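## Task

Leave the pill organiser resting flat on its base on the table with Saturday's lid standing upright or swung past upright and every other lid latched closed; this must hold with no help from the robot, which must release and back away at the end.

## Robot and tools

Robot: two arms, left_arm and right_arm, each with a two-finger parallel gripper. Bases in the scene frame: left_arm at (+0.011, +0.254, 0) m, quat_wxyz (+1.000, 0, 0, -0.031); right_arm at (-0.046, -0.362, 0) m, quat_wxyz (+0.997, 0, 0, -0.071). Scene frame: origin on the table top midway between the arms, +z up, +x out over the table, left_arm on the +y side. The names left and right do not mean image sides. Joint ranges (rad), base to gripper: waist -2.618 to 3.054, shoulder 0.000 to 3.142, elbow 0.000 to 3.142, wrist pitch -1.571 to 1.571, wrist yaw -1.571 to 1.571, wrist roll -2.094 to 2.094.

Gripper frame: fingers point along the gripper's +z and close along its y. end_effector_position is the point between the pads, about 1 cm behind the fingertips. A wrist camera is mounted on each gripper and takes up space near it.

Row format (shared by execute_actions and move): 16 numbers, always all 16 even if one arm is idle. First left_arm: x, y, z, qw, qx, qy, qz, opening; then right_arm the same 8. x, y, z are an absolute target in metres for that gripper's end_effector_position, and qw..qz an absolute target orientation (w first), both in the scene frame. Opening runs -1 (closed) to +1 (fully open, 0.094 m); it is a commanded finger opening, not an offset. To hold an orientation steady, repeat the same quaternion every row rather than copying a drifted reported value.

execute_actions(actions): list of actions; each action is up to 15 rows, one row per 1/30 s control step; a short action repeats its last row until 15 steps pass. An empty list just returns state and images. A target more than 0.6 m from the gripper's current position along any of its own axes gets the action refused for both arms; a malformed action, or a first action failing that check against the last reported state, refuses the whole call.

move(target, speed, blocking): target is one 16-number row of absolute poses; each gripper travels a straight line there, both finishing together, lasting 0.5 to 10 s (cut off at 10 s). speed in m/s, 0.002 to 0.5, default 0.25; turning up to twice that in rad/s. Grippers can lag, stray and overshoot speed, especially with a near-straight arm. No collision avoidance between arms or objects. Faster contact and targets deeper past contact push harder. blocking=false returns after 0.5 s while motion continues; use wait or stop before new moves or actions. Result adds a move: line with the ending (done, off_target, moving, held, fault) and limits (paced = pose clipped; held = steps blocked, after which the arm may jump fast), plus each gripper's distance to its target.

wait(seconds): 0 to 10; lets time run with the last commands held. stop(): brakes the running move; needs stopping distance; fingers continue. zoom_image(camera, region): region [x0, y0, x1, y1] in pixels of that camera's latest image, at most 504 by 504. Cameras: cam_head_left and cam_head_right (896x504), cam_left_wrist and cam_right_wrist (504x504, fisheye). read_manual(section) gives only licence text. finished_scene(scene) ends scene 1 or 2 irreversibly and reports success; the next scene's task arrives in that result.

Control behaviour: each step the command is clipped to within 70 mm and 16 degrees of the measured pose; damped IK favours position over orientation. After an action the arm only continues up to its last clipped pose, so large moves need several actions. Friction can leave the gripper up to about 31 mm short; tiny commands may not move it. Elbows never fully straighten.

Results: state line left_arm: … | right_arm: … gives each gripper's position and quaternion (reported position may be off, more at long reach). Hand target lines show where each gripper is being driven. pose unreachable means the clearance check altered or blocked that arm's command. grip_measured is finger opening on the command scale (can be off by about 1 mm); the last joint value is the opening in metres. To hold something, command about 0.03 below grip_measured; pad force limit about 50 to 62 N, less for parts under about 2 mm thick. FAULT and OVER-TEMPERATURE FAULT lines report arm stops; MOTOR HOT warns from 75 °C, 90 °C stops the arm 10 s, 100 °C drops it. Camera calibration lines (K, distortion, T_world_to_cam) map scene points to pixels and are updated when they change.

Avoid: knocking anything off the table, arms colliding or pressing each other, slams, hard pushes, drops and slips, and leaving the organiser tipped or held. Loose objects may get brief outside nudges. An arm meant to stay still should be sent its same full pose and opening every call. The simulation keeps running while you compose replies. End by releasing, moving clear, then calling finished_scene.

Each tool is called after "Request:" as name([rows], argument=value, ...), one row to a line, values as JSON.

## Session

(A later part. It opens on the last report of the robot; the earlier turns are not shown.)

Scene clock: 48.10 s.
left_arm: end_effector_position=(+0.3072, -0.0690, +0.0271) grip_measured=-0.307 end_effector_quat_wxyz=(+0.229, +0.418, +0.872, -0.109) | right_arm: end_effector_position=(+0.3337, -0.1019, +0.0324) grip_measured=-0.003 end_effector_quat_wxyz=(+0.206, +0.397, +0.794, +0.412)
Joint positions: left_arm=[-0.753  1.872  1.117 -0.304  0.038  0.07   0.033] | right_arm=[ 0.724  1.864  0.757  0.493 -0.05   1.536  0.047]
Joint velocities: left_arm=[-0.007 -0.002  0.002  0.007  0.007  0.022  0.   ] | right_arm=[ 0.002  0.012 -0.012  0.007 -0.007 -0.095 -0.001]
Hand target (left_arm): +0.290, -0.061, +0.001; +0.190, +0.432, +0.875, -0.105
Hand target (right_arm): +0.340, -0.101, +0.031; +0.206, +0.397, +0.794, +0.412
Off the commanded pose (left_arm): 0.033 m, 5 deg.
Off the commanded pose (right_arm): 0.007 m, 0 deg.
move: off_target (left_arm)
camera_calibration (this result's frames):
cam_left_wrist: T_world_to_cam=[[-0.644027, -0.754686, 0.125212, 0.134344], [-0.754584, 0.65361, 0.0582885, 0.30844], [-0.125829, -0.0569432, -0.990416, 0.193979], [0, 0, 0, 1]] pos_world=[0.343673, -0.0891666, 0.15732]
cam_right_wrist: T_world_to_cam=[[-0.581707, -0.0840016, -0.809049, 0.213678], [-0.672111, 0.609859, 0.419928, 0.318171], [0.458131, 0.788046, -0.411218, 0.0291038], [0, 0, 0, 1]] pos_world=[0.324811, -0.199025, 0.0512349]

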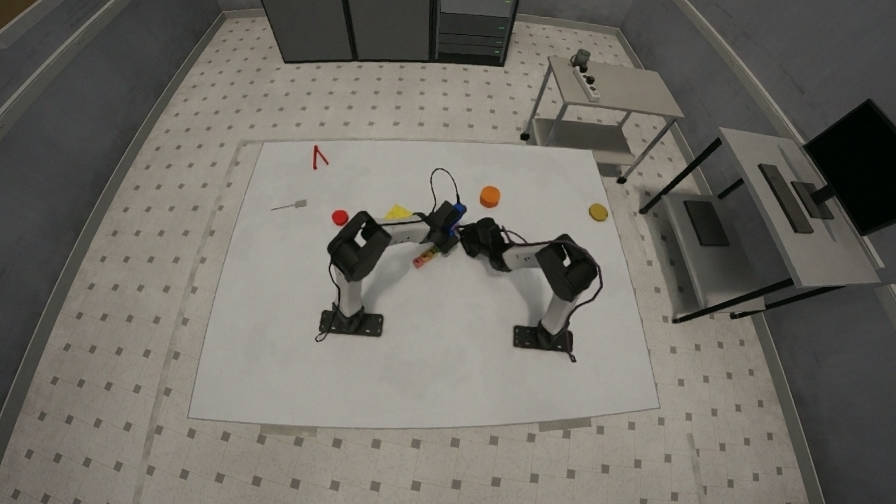

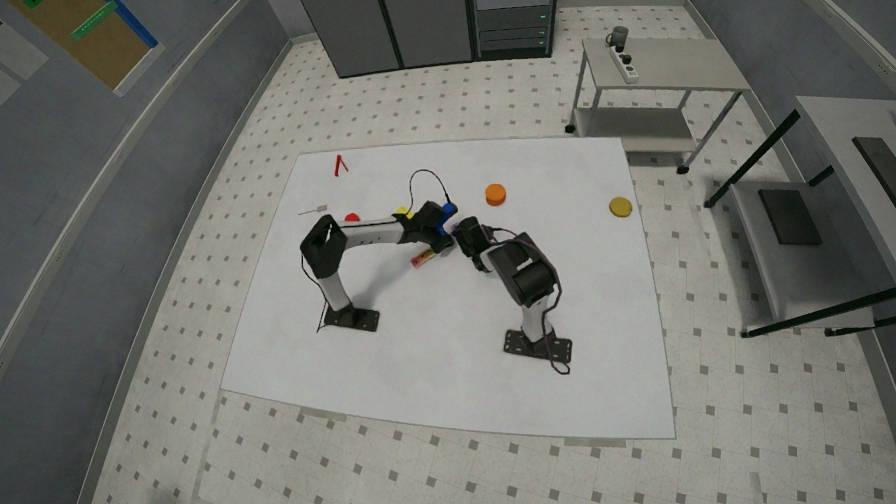

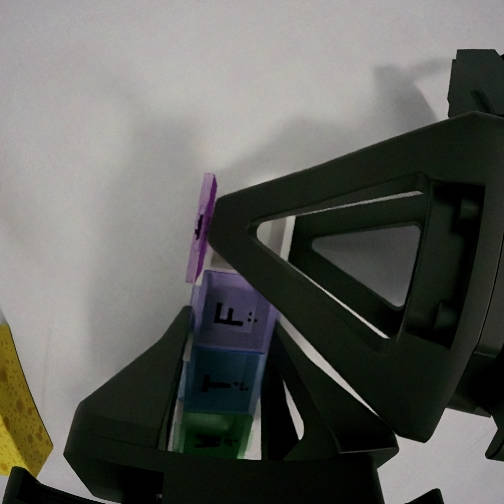

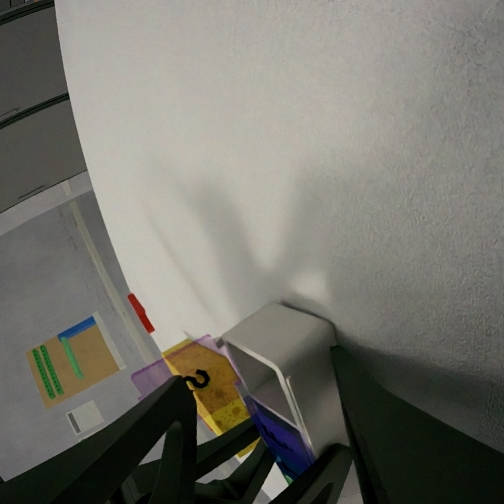

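Request:
move(target=[0.29,-0.062,0.0,0.19,0.432,0.875,-0.105,-0.5,0.316,-0.118,0.036,0.206,0.397,0.7934,0.412,0.0], speed=0.05)

Request:
move(target=[0.29,-0.062,0.0,0.19,0.432,0.875,-0.105,-0.5,0.322,-0.114,0.056,0.206,0.397,0.7934,0.412,-1], speed=0.05)

Request:
move(target=[0.29,-0.062,0.0,0.19,0.432,0.875,-0.105,-0.5,0.364,-0.086,0.052,0.206,0.397,0.7934,0.412,-1], speed=0.04)

Scene clock: 51.33 s.
left_arm: end_effector_position=(+0.3072, -0.0690, +0.0271) grip_measured=-0.307 end_effector_quat_wxyz=(+0.229, +0.418, +0.872, -0.109) | right_arm: end_effector_position=(+0.3189, -0.1111, +0.0391) grip_measured=-0.003 end_effector_quat_wxyz=(+0.207, +0.395, +0.793, +0.415)
Joint positions: left_arm=[-0.753  1.872  1.117 -0.304  0.038  0.07   0.033] | right_arm=[ 0.724  1.791  0.685  0.5   -0.053  1.535  0.047]
Joint velocities: left_arm=[-0.002 -0.002  0.007  0.022 -0.051  0.037 -0.   ] | right_arm=[ 0.002 -0.002  0.007  0.037  0.081 -0.022 -0.   ]
Hand target (left_arm): +0.290, -0.061, +0.001; +0.190, +0.432, +0.875, -0.105
Hand target (right_arm): +0.316, -0.118, +0.036; +0.206, +0.397, +0.794, +0.412
Off the commanded pose (left_arm): 0.033 m, 5 deg.
Off the commanded pose (right_arm): 0.008 m, 0 deg.
move: off_target (left_arm)
camera_calibration (this result's frames):
cam_left_wrist: T_world_to_cam=[[-0.644027, -0.754686, 0.125212, 0.134344], [-0.754584, 0.65361, 0.0582885, 0.30844], [-0.125829, -0.0569432, -0.990416, 0.193979], [0, 0, 0, 1]] pos_world=[0.343673, -0.0891666, 0.15732]
cam_right_wrist: T_world_to_cam=[[-0.576267, -0.0816499, -0.813173, 0.208438], [-0.676529, 0.605875, 0.418597, 0.31203], [0.458502, 0.791359, -0.404384, 0.0458311], [0, 0, 0, 1]] pos_world=[0.3102, -0.208301, 0.0574144]

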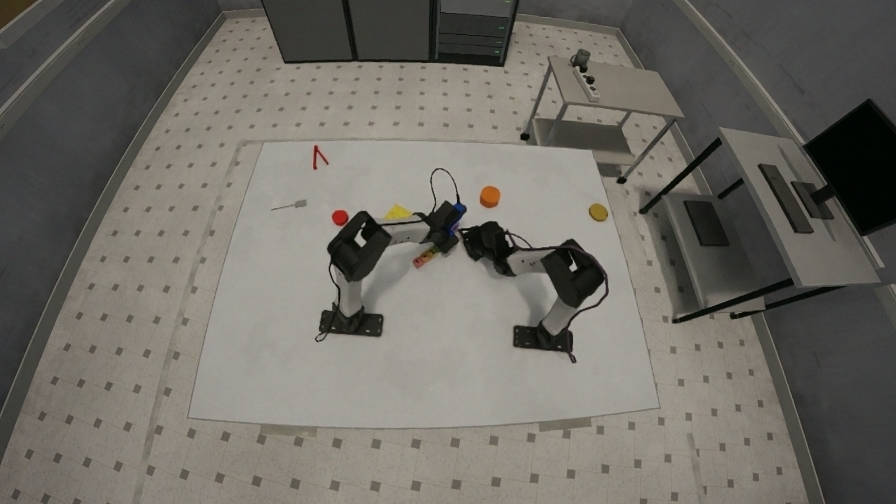

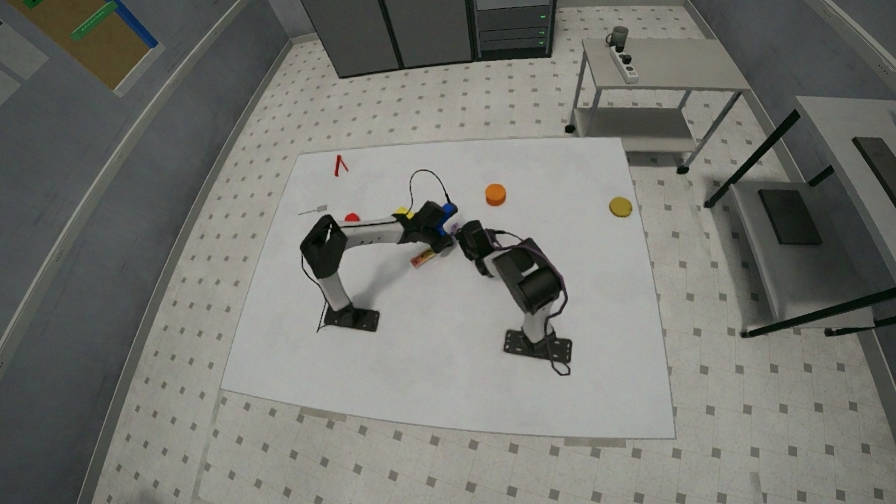

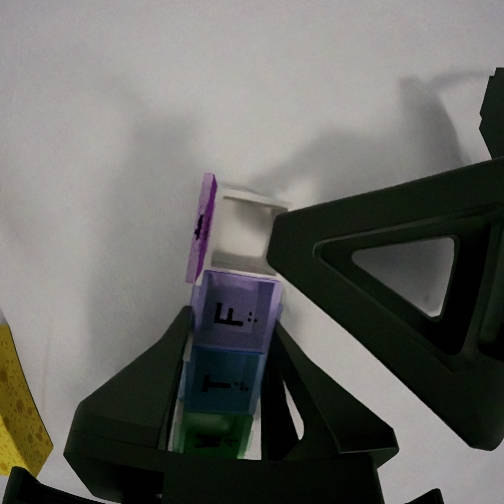

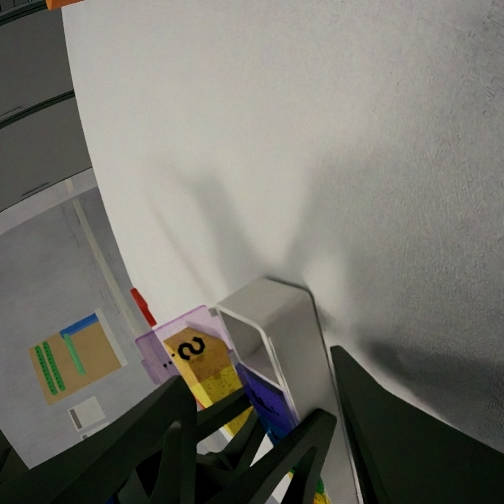

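Scene clock: 52.40 s.
left_arm: end_effector_position=(+0.3072, -0.0690, +0.0271) grip_measured=-0.307 end_effector_quat_wxyz=(+0.229, +0.418, +0.872, -0.109) | right_arm: end_effector_position=(+0.3191, -0.1108, +0.0528) grip_measured=-0.992 end_effector_quat_wxyz=(+0.206, +0.395, +0.793, +0.415)
Joint positions: left_arm=[-0.753  1.872  1.117 -0.304  0.038  0.07   0.033] | right_arm=[ 0.724  1.743  0.706  0.429 -0.054  1.534  0.   ]
Joint velocities: left_arm=[ 0.012 -0.017  0.022  0.037  0.022 -0.022 -0.   ] | right_arm=[-0.007 -0.002 -0.007 -0.066 -0.037  0.022  0.   ]
Hand target (left_arm): +0.290, -0.061, +0.001; +0.190, +0.432, +0.875, -0.105
Hand target (right_arm): +0.322, -0.114, +0.056; +0.206, +0.397, +0.793, +0.413
Off the commanded pose (left_arm): 0.033 m, 5 deg.
Off the commanded pose (right_arm): 0.005 m, 0 deg.
move: off_target (left_arm)
camera_calibration (this result's frames):
cam_left_wrist: T_world_to_cam=[[-0.644027, -0.754686, 0.125212, 0.134344], [-0.754584, 0.65361, 0.0582885, 0.30844], [-0.125829, -0.0569432, -0.990416, 0.193979], [0, 0, 0, 1]] pos_world=[0.343673, -0.0891666, 0.15732]
cam_right_wrist: T_world_to_cam=[[-0.577534, -0.0828959, -0.812147, 0.219919], [-0.676352, 0.605695, 0.419144, 0.30613], [0.457168, 0.791367, -0.405876, 0.0516074], [0, 0, 0, 1]] pos_world=[0.310469, -0.208031, 0.0712406]

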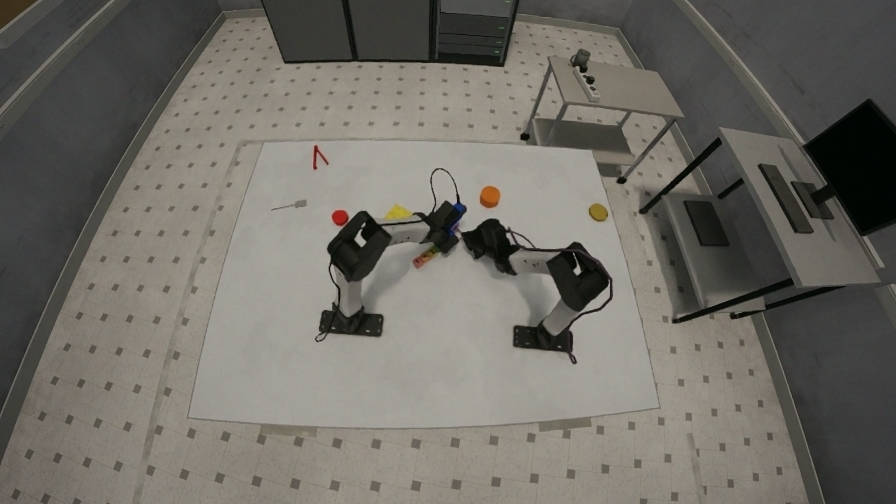

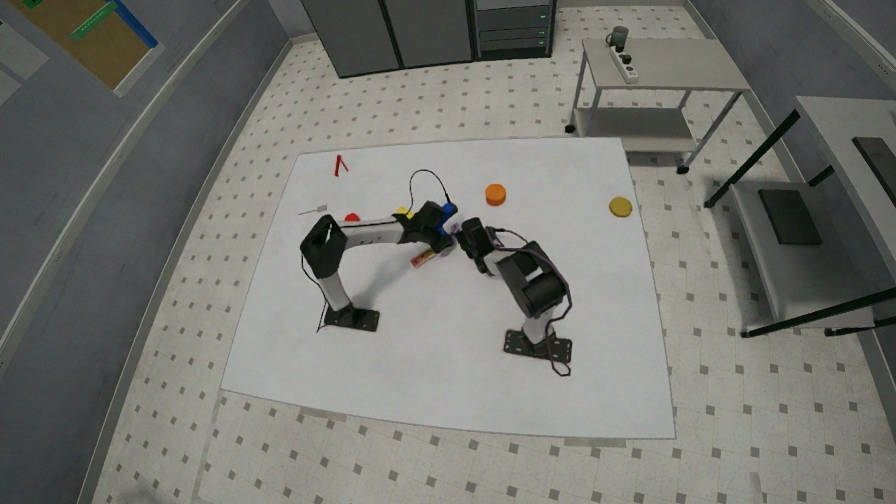

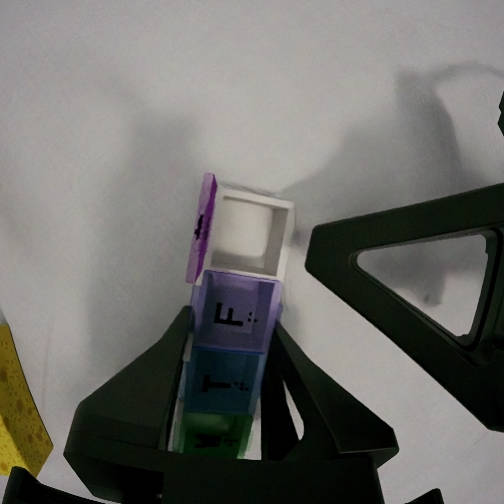

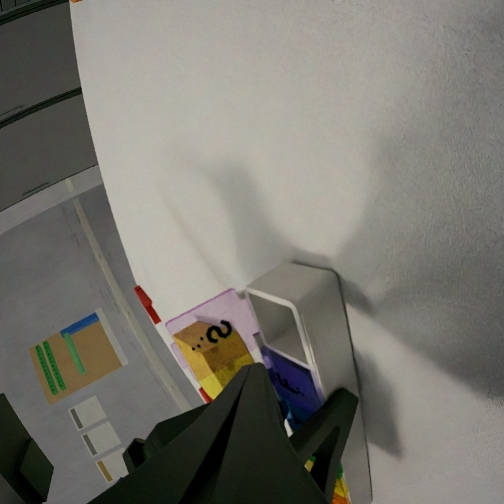

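Scene clock: 53.90 s.
left_arm: end_effector_position=(+0.3077, -0.0688, +0.0272) grip_measured=-0.307 end_effector_quat_wxyz=(+0.230, +0.415, +0.874, -0.109) | right_arm: end_effector_position=(+0.3587, -0.0844, +0.0603) grip_measured=-0.992 end_effector_quat_wxyz=(+0.209, +0.393, +0.790, +0.421)
Joint positions: left_arm=[-0.753  1.872  1.117 -0.303  0.035  0.062  0.033] | right_arm=[ 0.724  1.874  0.905  0.377 -0.055  1.534  0.   ]
Joint velocities: left_arm=[ 0.022 -0.017 -0.007 -0.051 -0.037 -0.037  0.   ] | right_arm=[-0.012 -0.007  0.012 -0.051  0.022 -0.037  0.001]
Hand target (left_arm): +0.290, -0.061, +0.001; +0.190, +0.432, +0.875, -0.105
Hand target (right_arm): +0.364, -0.087, +0.051; +0.206, +0.397, +0.794, +0.412
Off the commanded pose (left_arm): 0.033 m, 5 deg.
Off the commanded pose (right_arm): 0.010 m, 1 deg.
move: off_target (left_arm)
camera_calibration (this result's frames):
cam_left_wrist: T_world_to_cam=[[-0.637838, -0.759732, 0.126372, 0.132535], [-0.759869, 0.647525, 0.0575397, 0.309967], [-0.125544, -0.0593255, -0.990313, 0.193924], [0, 0, 0, 1]] pos_world=[0.344416, -0.0885156, 0.157461]
cam_right_wrist: T_world_to_cam=[[-0.566964, -0.0758785, -0.82024, 0.248353], [-0.682647, 0.600573, 0.416299, 0.315759], [0.461026, 0.795961, -0.392302, 0.0138349], [0, 0, 0, 1]] pos_world=[0.349981, -0.181804, 0.0776869]

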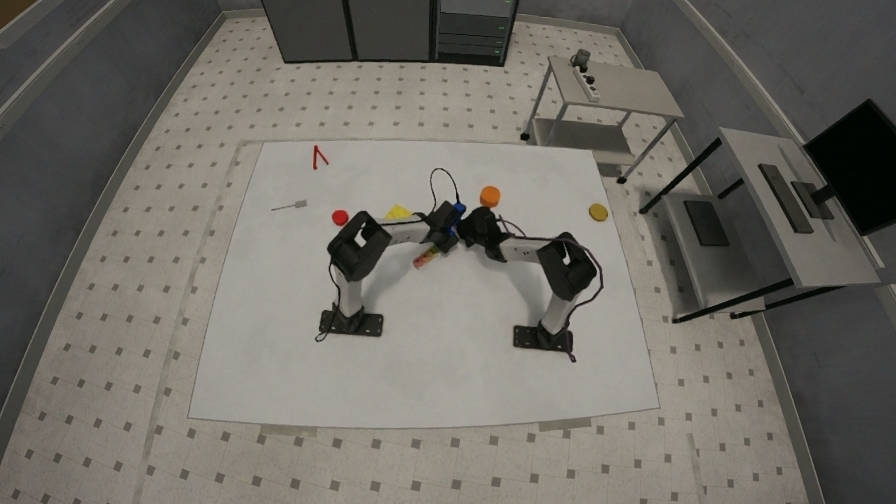

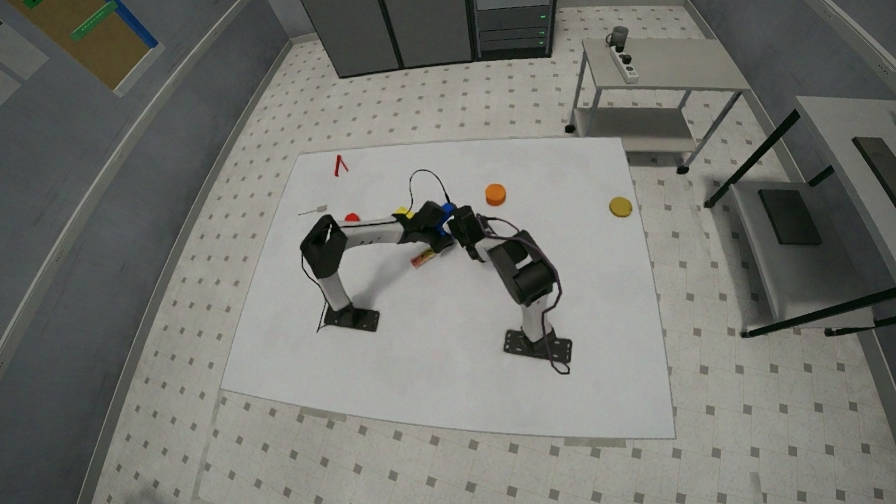

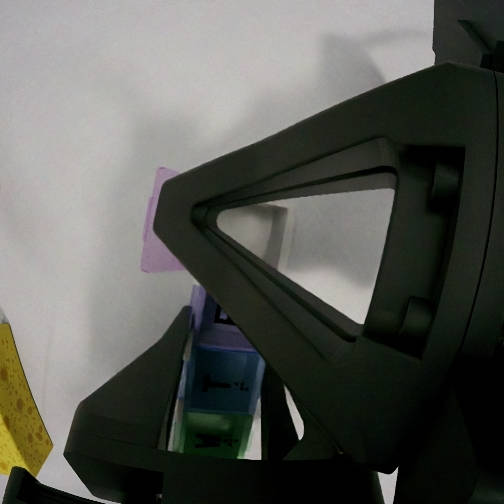

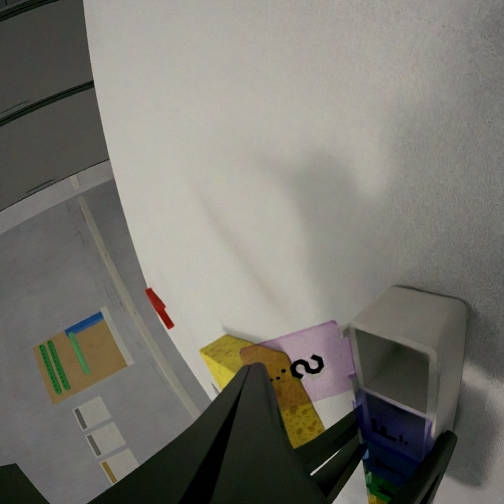

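Past upright. Retreat.

Request:
move(target=[0.3077,-0.0688,0.0272,0.23,0.415,0.874,-0.109,-0.5,0.27,-0.18,0.11,0.206,0.397,0.7934,0.412,-1], speed=0.12)

Request:
move(target=[0.3077,-0.0688,0.0272,0.23,0.415,0.874,-0.109,0.2,0.27,-0.18,0.11,0.206,0.397,0.7934,0.412,-1])

Request:
move(target=[0.27,-0.03,0.13,0.23,0.415,0.874,-0.109,0.2,0.27,-0.18,0.11,0.206,0.397,0.7934,0.412,-1], speed=0.1)

Scene clock: 56.90 s.
left_arm: end_effector_position=(+0.3083, -0.0686, +0.0273) grip_measured=-0.307 end_effector_quat_wxyz=(+0.230, +0.412, +0.875, -0.109) | right_arm: end_effector_position=(+0.2762, -0.1712, +0.1234) grip_measured=-0.992 end_effector_quat_wxyz=(+0.215, +0.391, +0.788, +0.425)
Joint positions: left_arm=[-0.752  1.872  1.117 -0.302  0.034  0.058  0.033] | right_arm=[ 0.61   1.271  0.59   0.096 -0.148  1.467  0.   ]
Joint velocities: left_arm=[-0.002  0.017 -0.012  0.007 -0.007  0.051 -0.001] | right_arm=[ 0.002 -0.012  0.002 -0.11  -0.037  0.037 -0.   ]
Hand target (left_arm): +0.308, -0.069, +0.027; +0.230, +0.415, +0.874, -0.109
Hand target (right_arm): +0.270, -0.179, +0.112; +0.206, +0.397, +0.794, +0.412
Off the commanded pose (left_arm): 0.001 m, 0 deg.
Off the commanded pose (right_arm): 0.017 m, 2 deg.
move: off_target (right_arm)
camera_calibration (this result's frames):
cam_left_wrist: T_world_to_cam=[[-0.633733, -0.762943, 0.127676, 0.131507], [-0.763269, 0.643555, 0.0570762, 0.310978], [-0.125712, -0.0612796, -0.990172, 0.194001], [0, 0, 0, 1]] pos_world=[0.345088, -0.0879109, 0.157555]
cam_right_wrist: T_world_to_cam=[[-0.555046, -0.0729633, -0.828613, 0.244998], [-0.688177, 0.599851, 0.408155, 0.287697], [0.467264, 0.796778, -0.383157, 0.142994], [0, 0, 0, 1]] pos_world=[0.267156, -0.268634, 0.140373]

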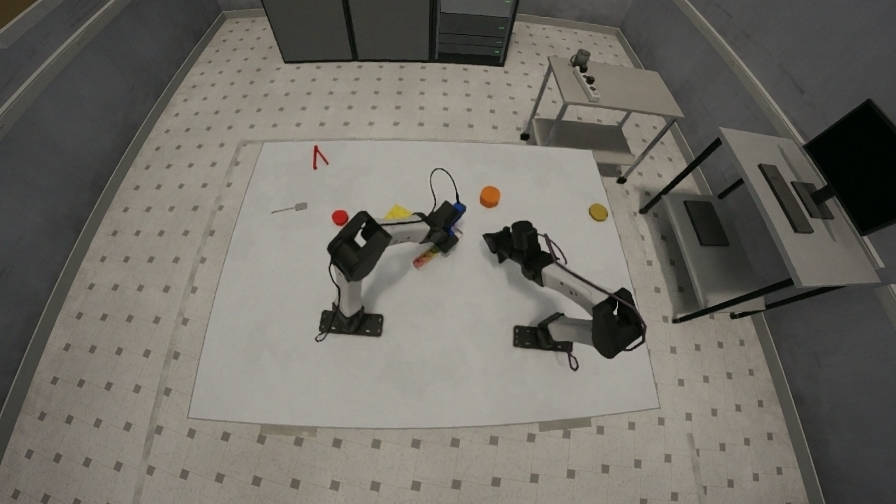

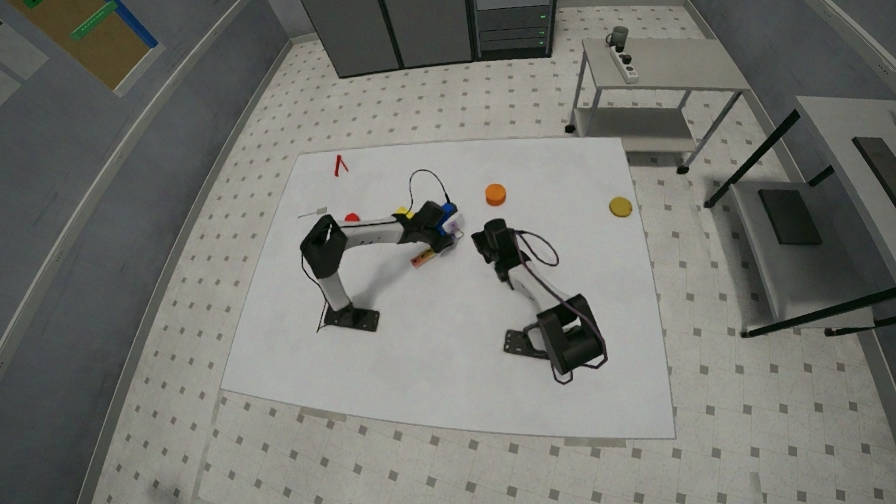

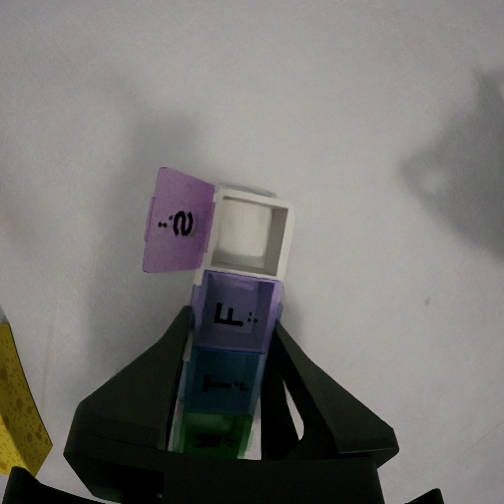

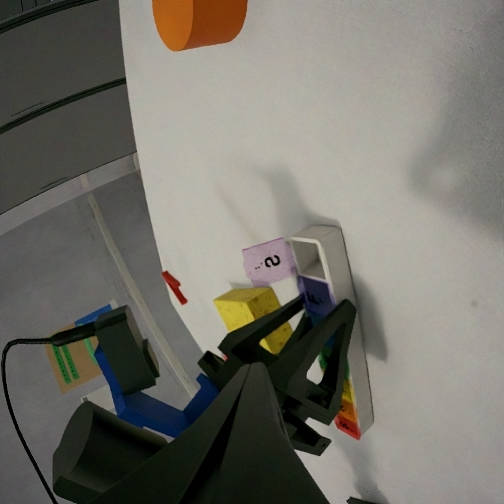

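Scene clock: 57.60 s.
left_arm: end_effector_position=(+0.3078, -0.0681, +0.0270) grip_measured=+0.198 end_effector_quat_wxyz=(+0.229, +0.412, +0.875, -0.108) | right_arm: end_effector_position=(+0.2768, -0.1725, +0.1235) grip_measured=-0.992 end_effector_quat_wxyz=(+0.214, +0.391, +0.787, +0.426)
Joint positions: left_arm=[-0.752  1.872  1.117 -0.305  0.034  0.058  0.056] | right_arm=[ 0.604  1.271  0.59   0.096 -0.153  1.464  0.   ]
Joint velocities: left_arm=[-0.007 -0.007  0.002 -0.037 -0.051  0.022 -0.   ] | right_arm=[ 0.007  0.007 -0.022  0.022  0.007 -0.007  0.   ]
Hand target (left_arm): +0.308, -0.069, +0.027; +0.230, +0.415, +0.874, -0.109
Hand target (right_arm): +0.270, -0.180, +0.110; +0.206, +0.397, +0.794, +0.412
Off the commanded pose (left_arm): 0.001 m, 0 deg.
Off the commanded pose (right_arm): 0.017 m, 2 deg.
move: off_target (right_arm)
camera_calibration (this result's frames):
cam_left_wrist: T_world_to_cam=[[-0.633466, -0.763226, 0.12731, 0.13154], [-0.763146, 0.643425, 0.0601032, 0.310222], [-0.127787, -0.0590831, -0.99004, 0.194394], [0, 0, 0, 1]] pos_world=[0.344912, -0.0877244, 0.157066]
cam_right_wrist: T_world_to_cam=[[-0.55516, -0.071806, -0.828638, 0.245581], [-0.687715, 0.599972, 0.408755, 0.288719], [0.467809, 0.796792, -0.382463, 0.143471], [0, 0, 0, 1]] pos_world=[0.267775, -0.269906, 0.140355]

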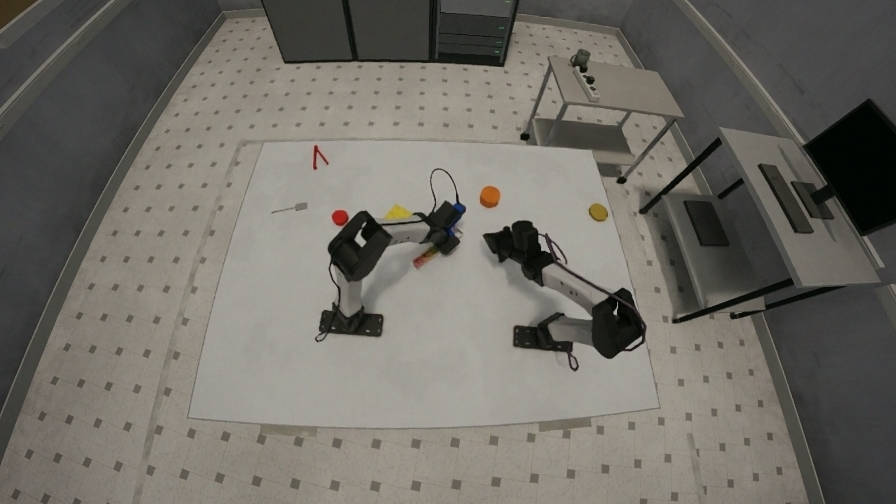

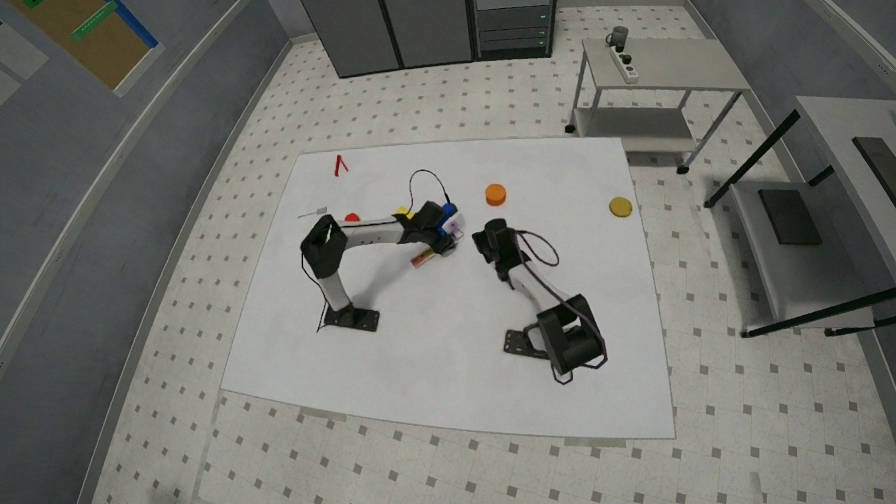

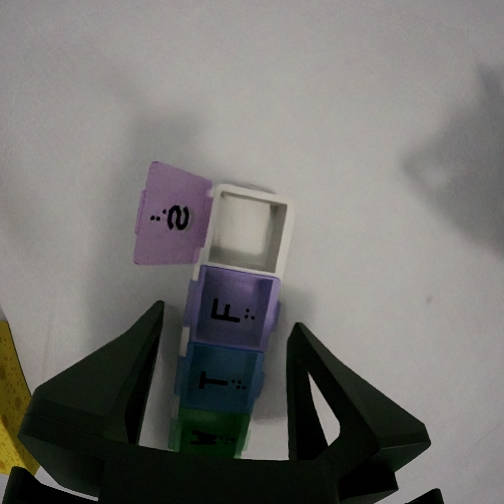

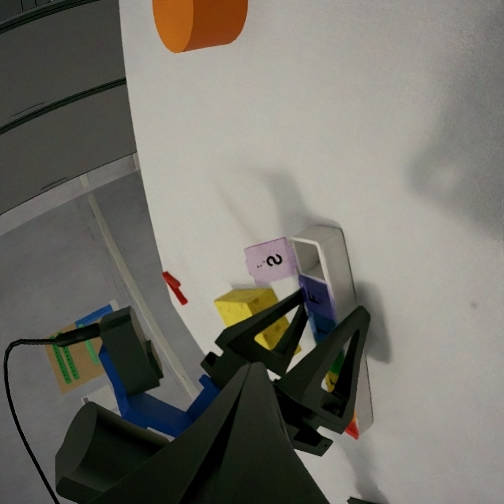

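Scene clock: 59.33 s.
left_arm: end_effector_position=(+0.2679, -0.0259, +0.1177) grip_measured=+0.198 end_effector_quat_wxyz=(+0.217, +0.413, +0.878, -0.104) | right_arm: end_effector_position=(+0.2768, -0.1724, +0.1235) grip_measured=-0.992 end_effector_quat_wxyz=(+0.214, +0.391, +0.788, +0.426)
Joint positions: left_arm=[-0.752  1.559  1.149 -0.676  0.034  0.058  0.056] | right_arm=[ 0.604  1.271  0.59   0.096 -0.153  1.464  0.   ]
Joint velocities: left_arm=[ 0.022 -0.007  0.017 -0.022  0.007 -0.051 -0.   ] | right_arm=[ 0.012 -0.007  0.007 -0.007  0.007 -0.051 -0.001]
Hand target (left_arm): +0.269, -0.028, +0.130; +0.230, +0.415, +0.874, -0.109
Hand target (right_arm): +0.270, -0.180, +0.110; +0.206, +0.397, +0.794, +0.412
Off the commanded pose (left_arm): 0.013 m, 2 deg.
Off the commanded pose (right_arm): 0.017 m, 2 deg.
move: off_target (left_arm, right_arm)
camera_calibration (this result's frames):
cam_left_wrist: T_world_to_cam=[[-0.631258, -0.765562, 0.124207, 0.126664], [-0.761869, 0.642073, 0.0854297, 0.243803], [-0.145152, -0.0407012, -0.988572, 0.28656], [0, 0, 0, 1]] pos_world=[0.307298, -0.0479075, 0.246724]
cam_right_wrist: T_world_to_cam=[[-0.555041, -0.0721537, -0.828688, 0.245482], [-0.688071, 0.599638, 0.408647, 0.288713], [0.467427, 0.797012, -0.38247, 0.143592], [0, 0, 0, 1]] pos_world=[0.267789, -0.269855, 0.140366]

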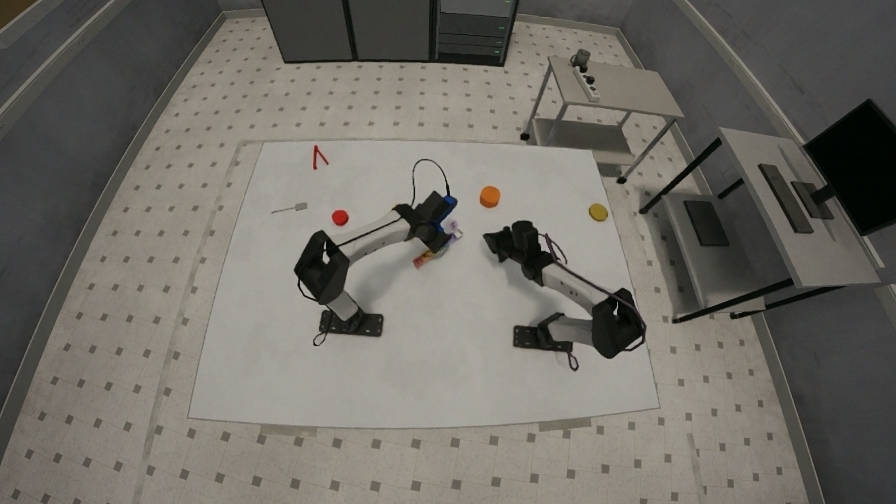

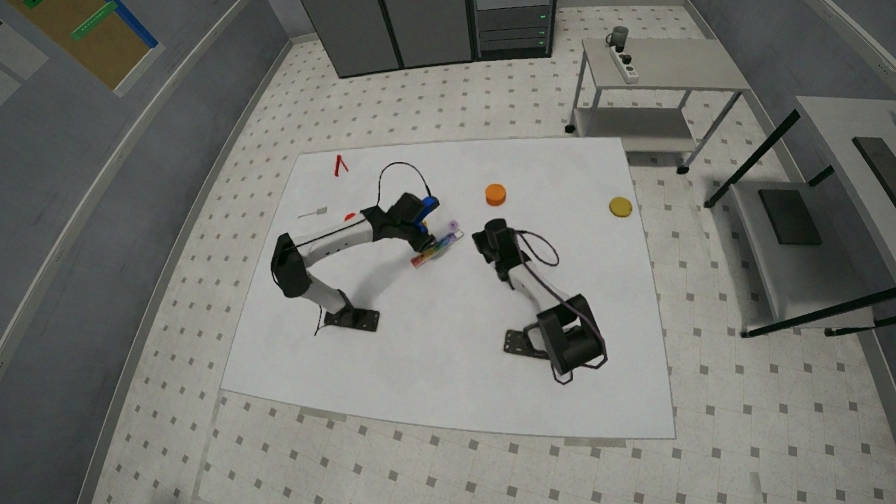

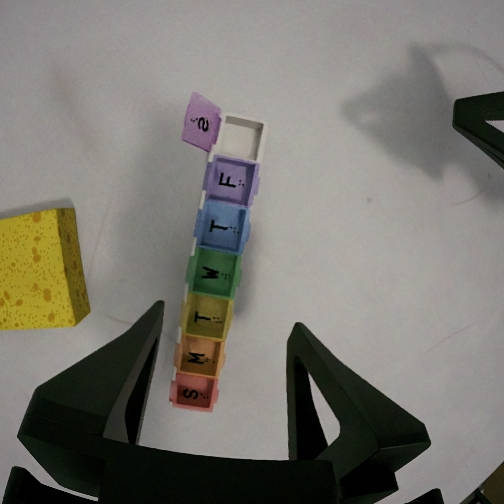

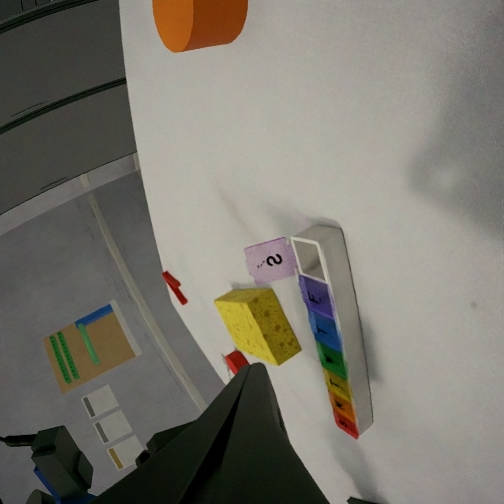

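Request:
finished_scene(scene=2)

The scene is finished: the task was done.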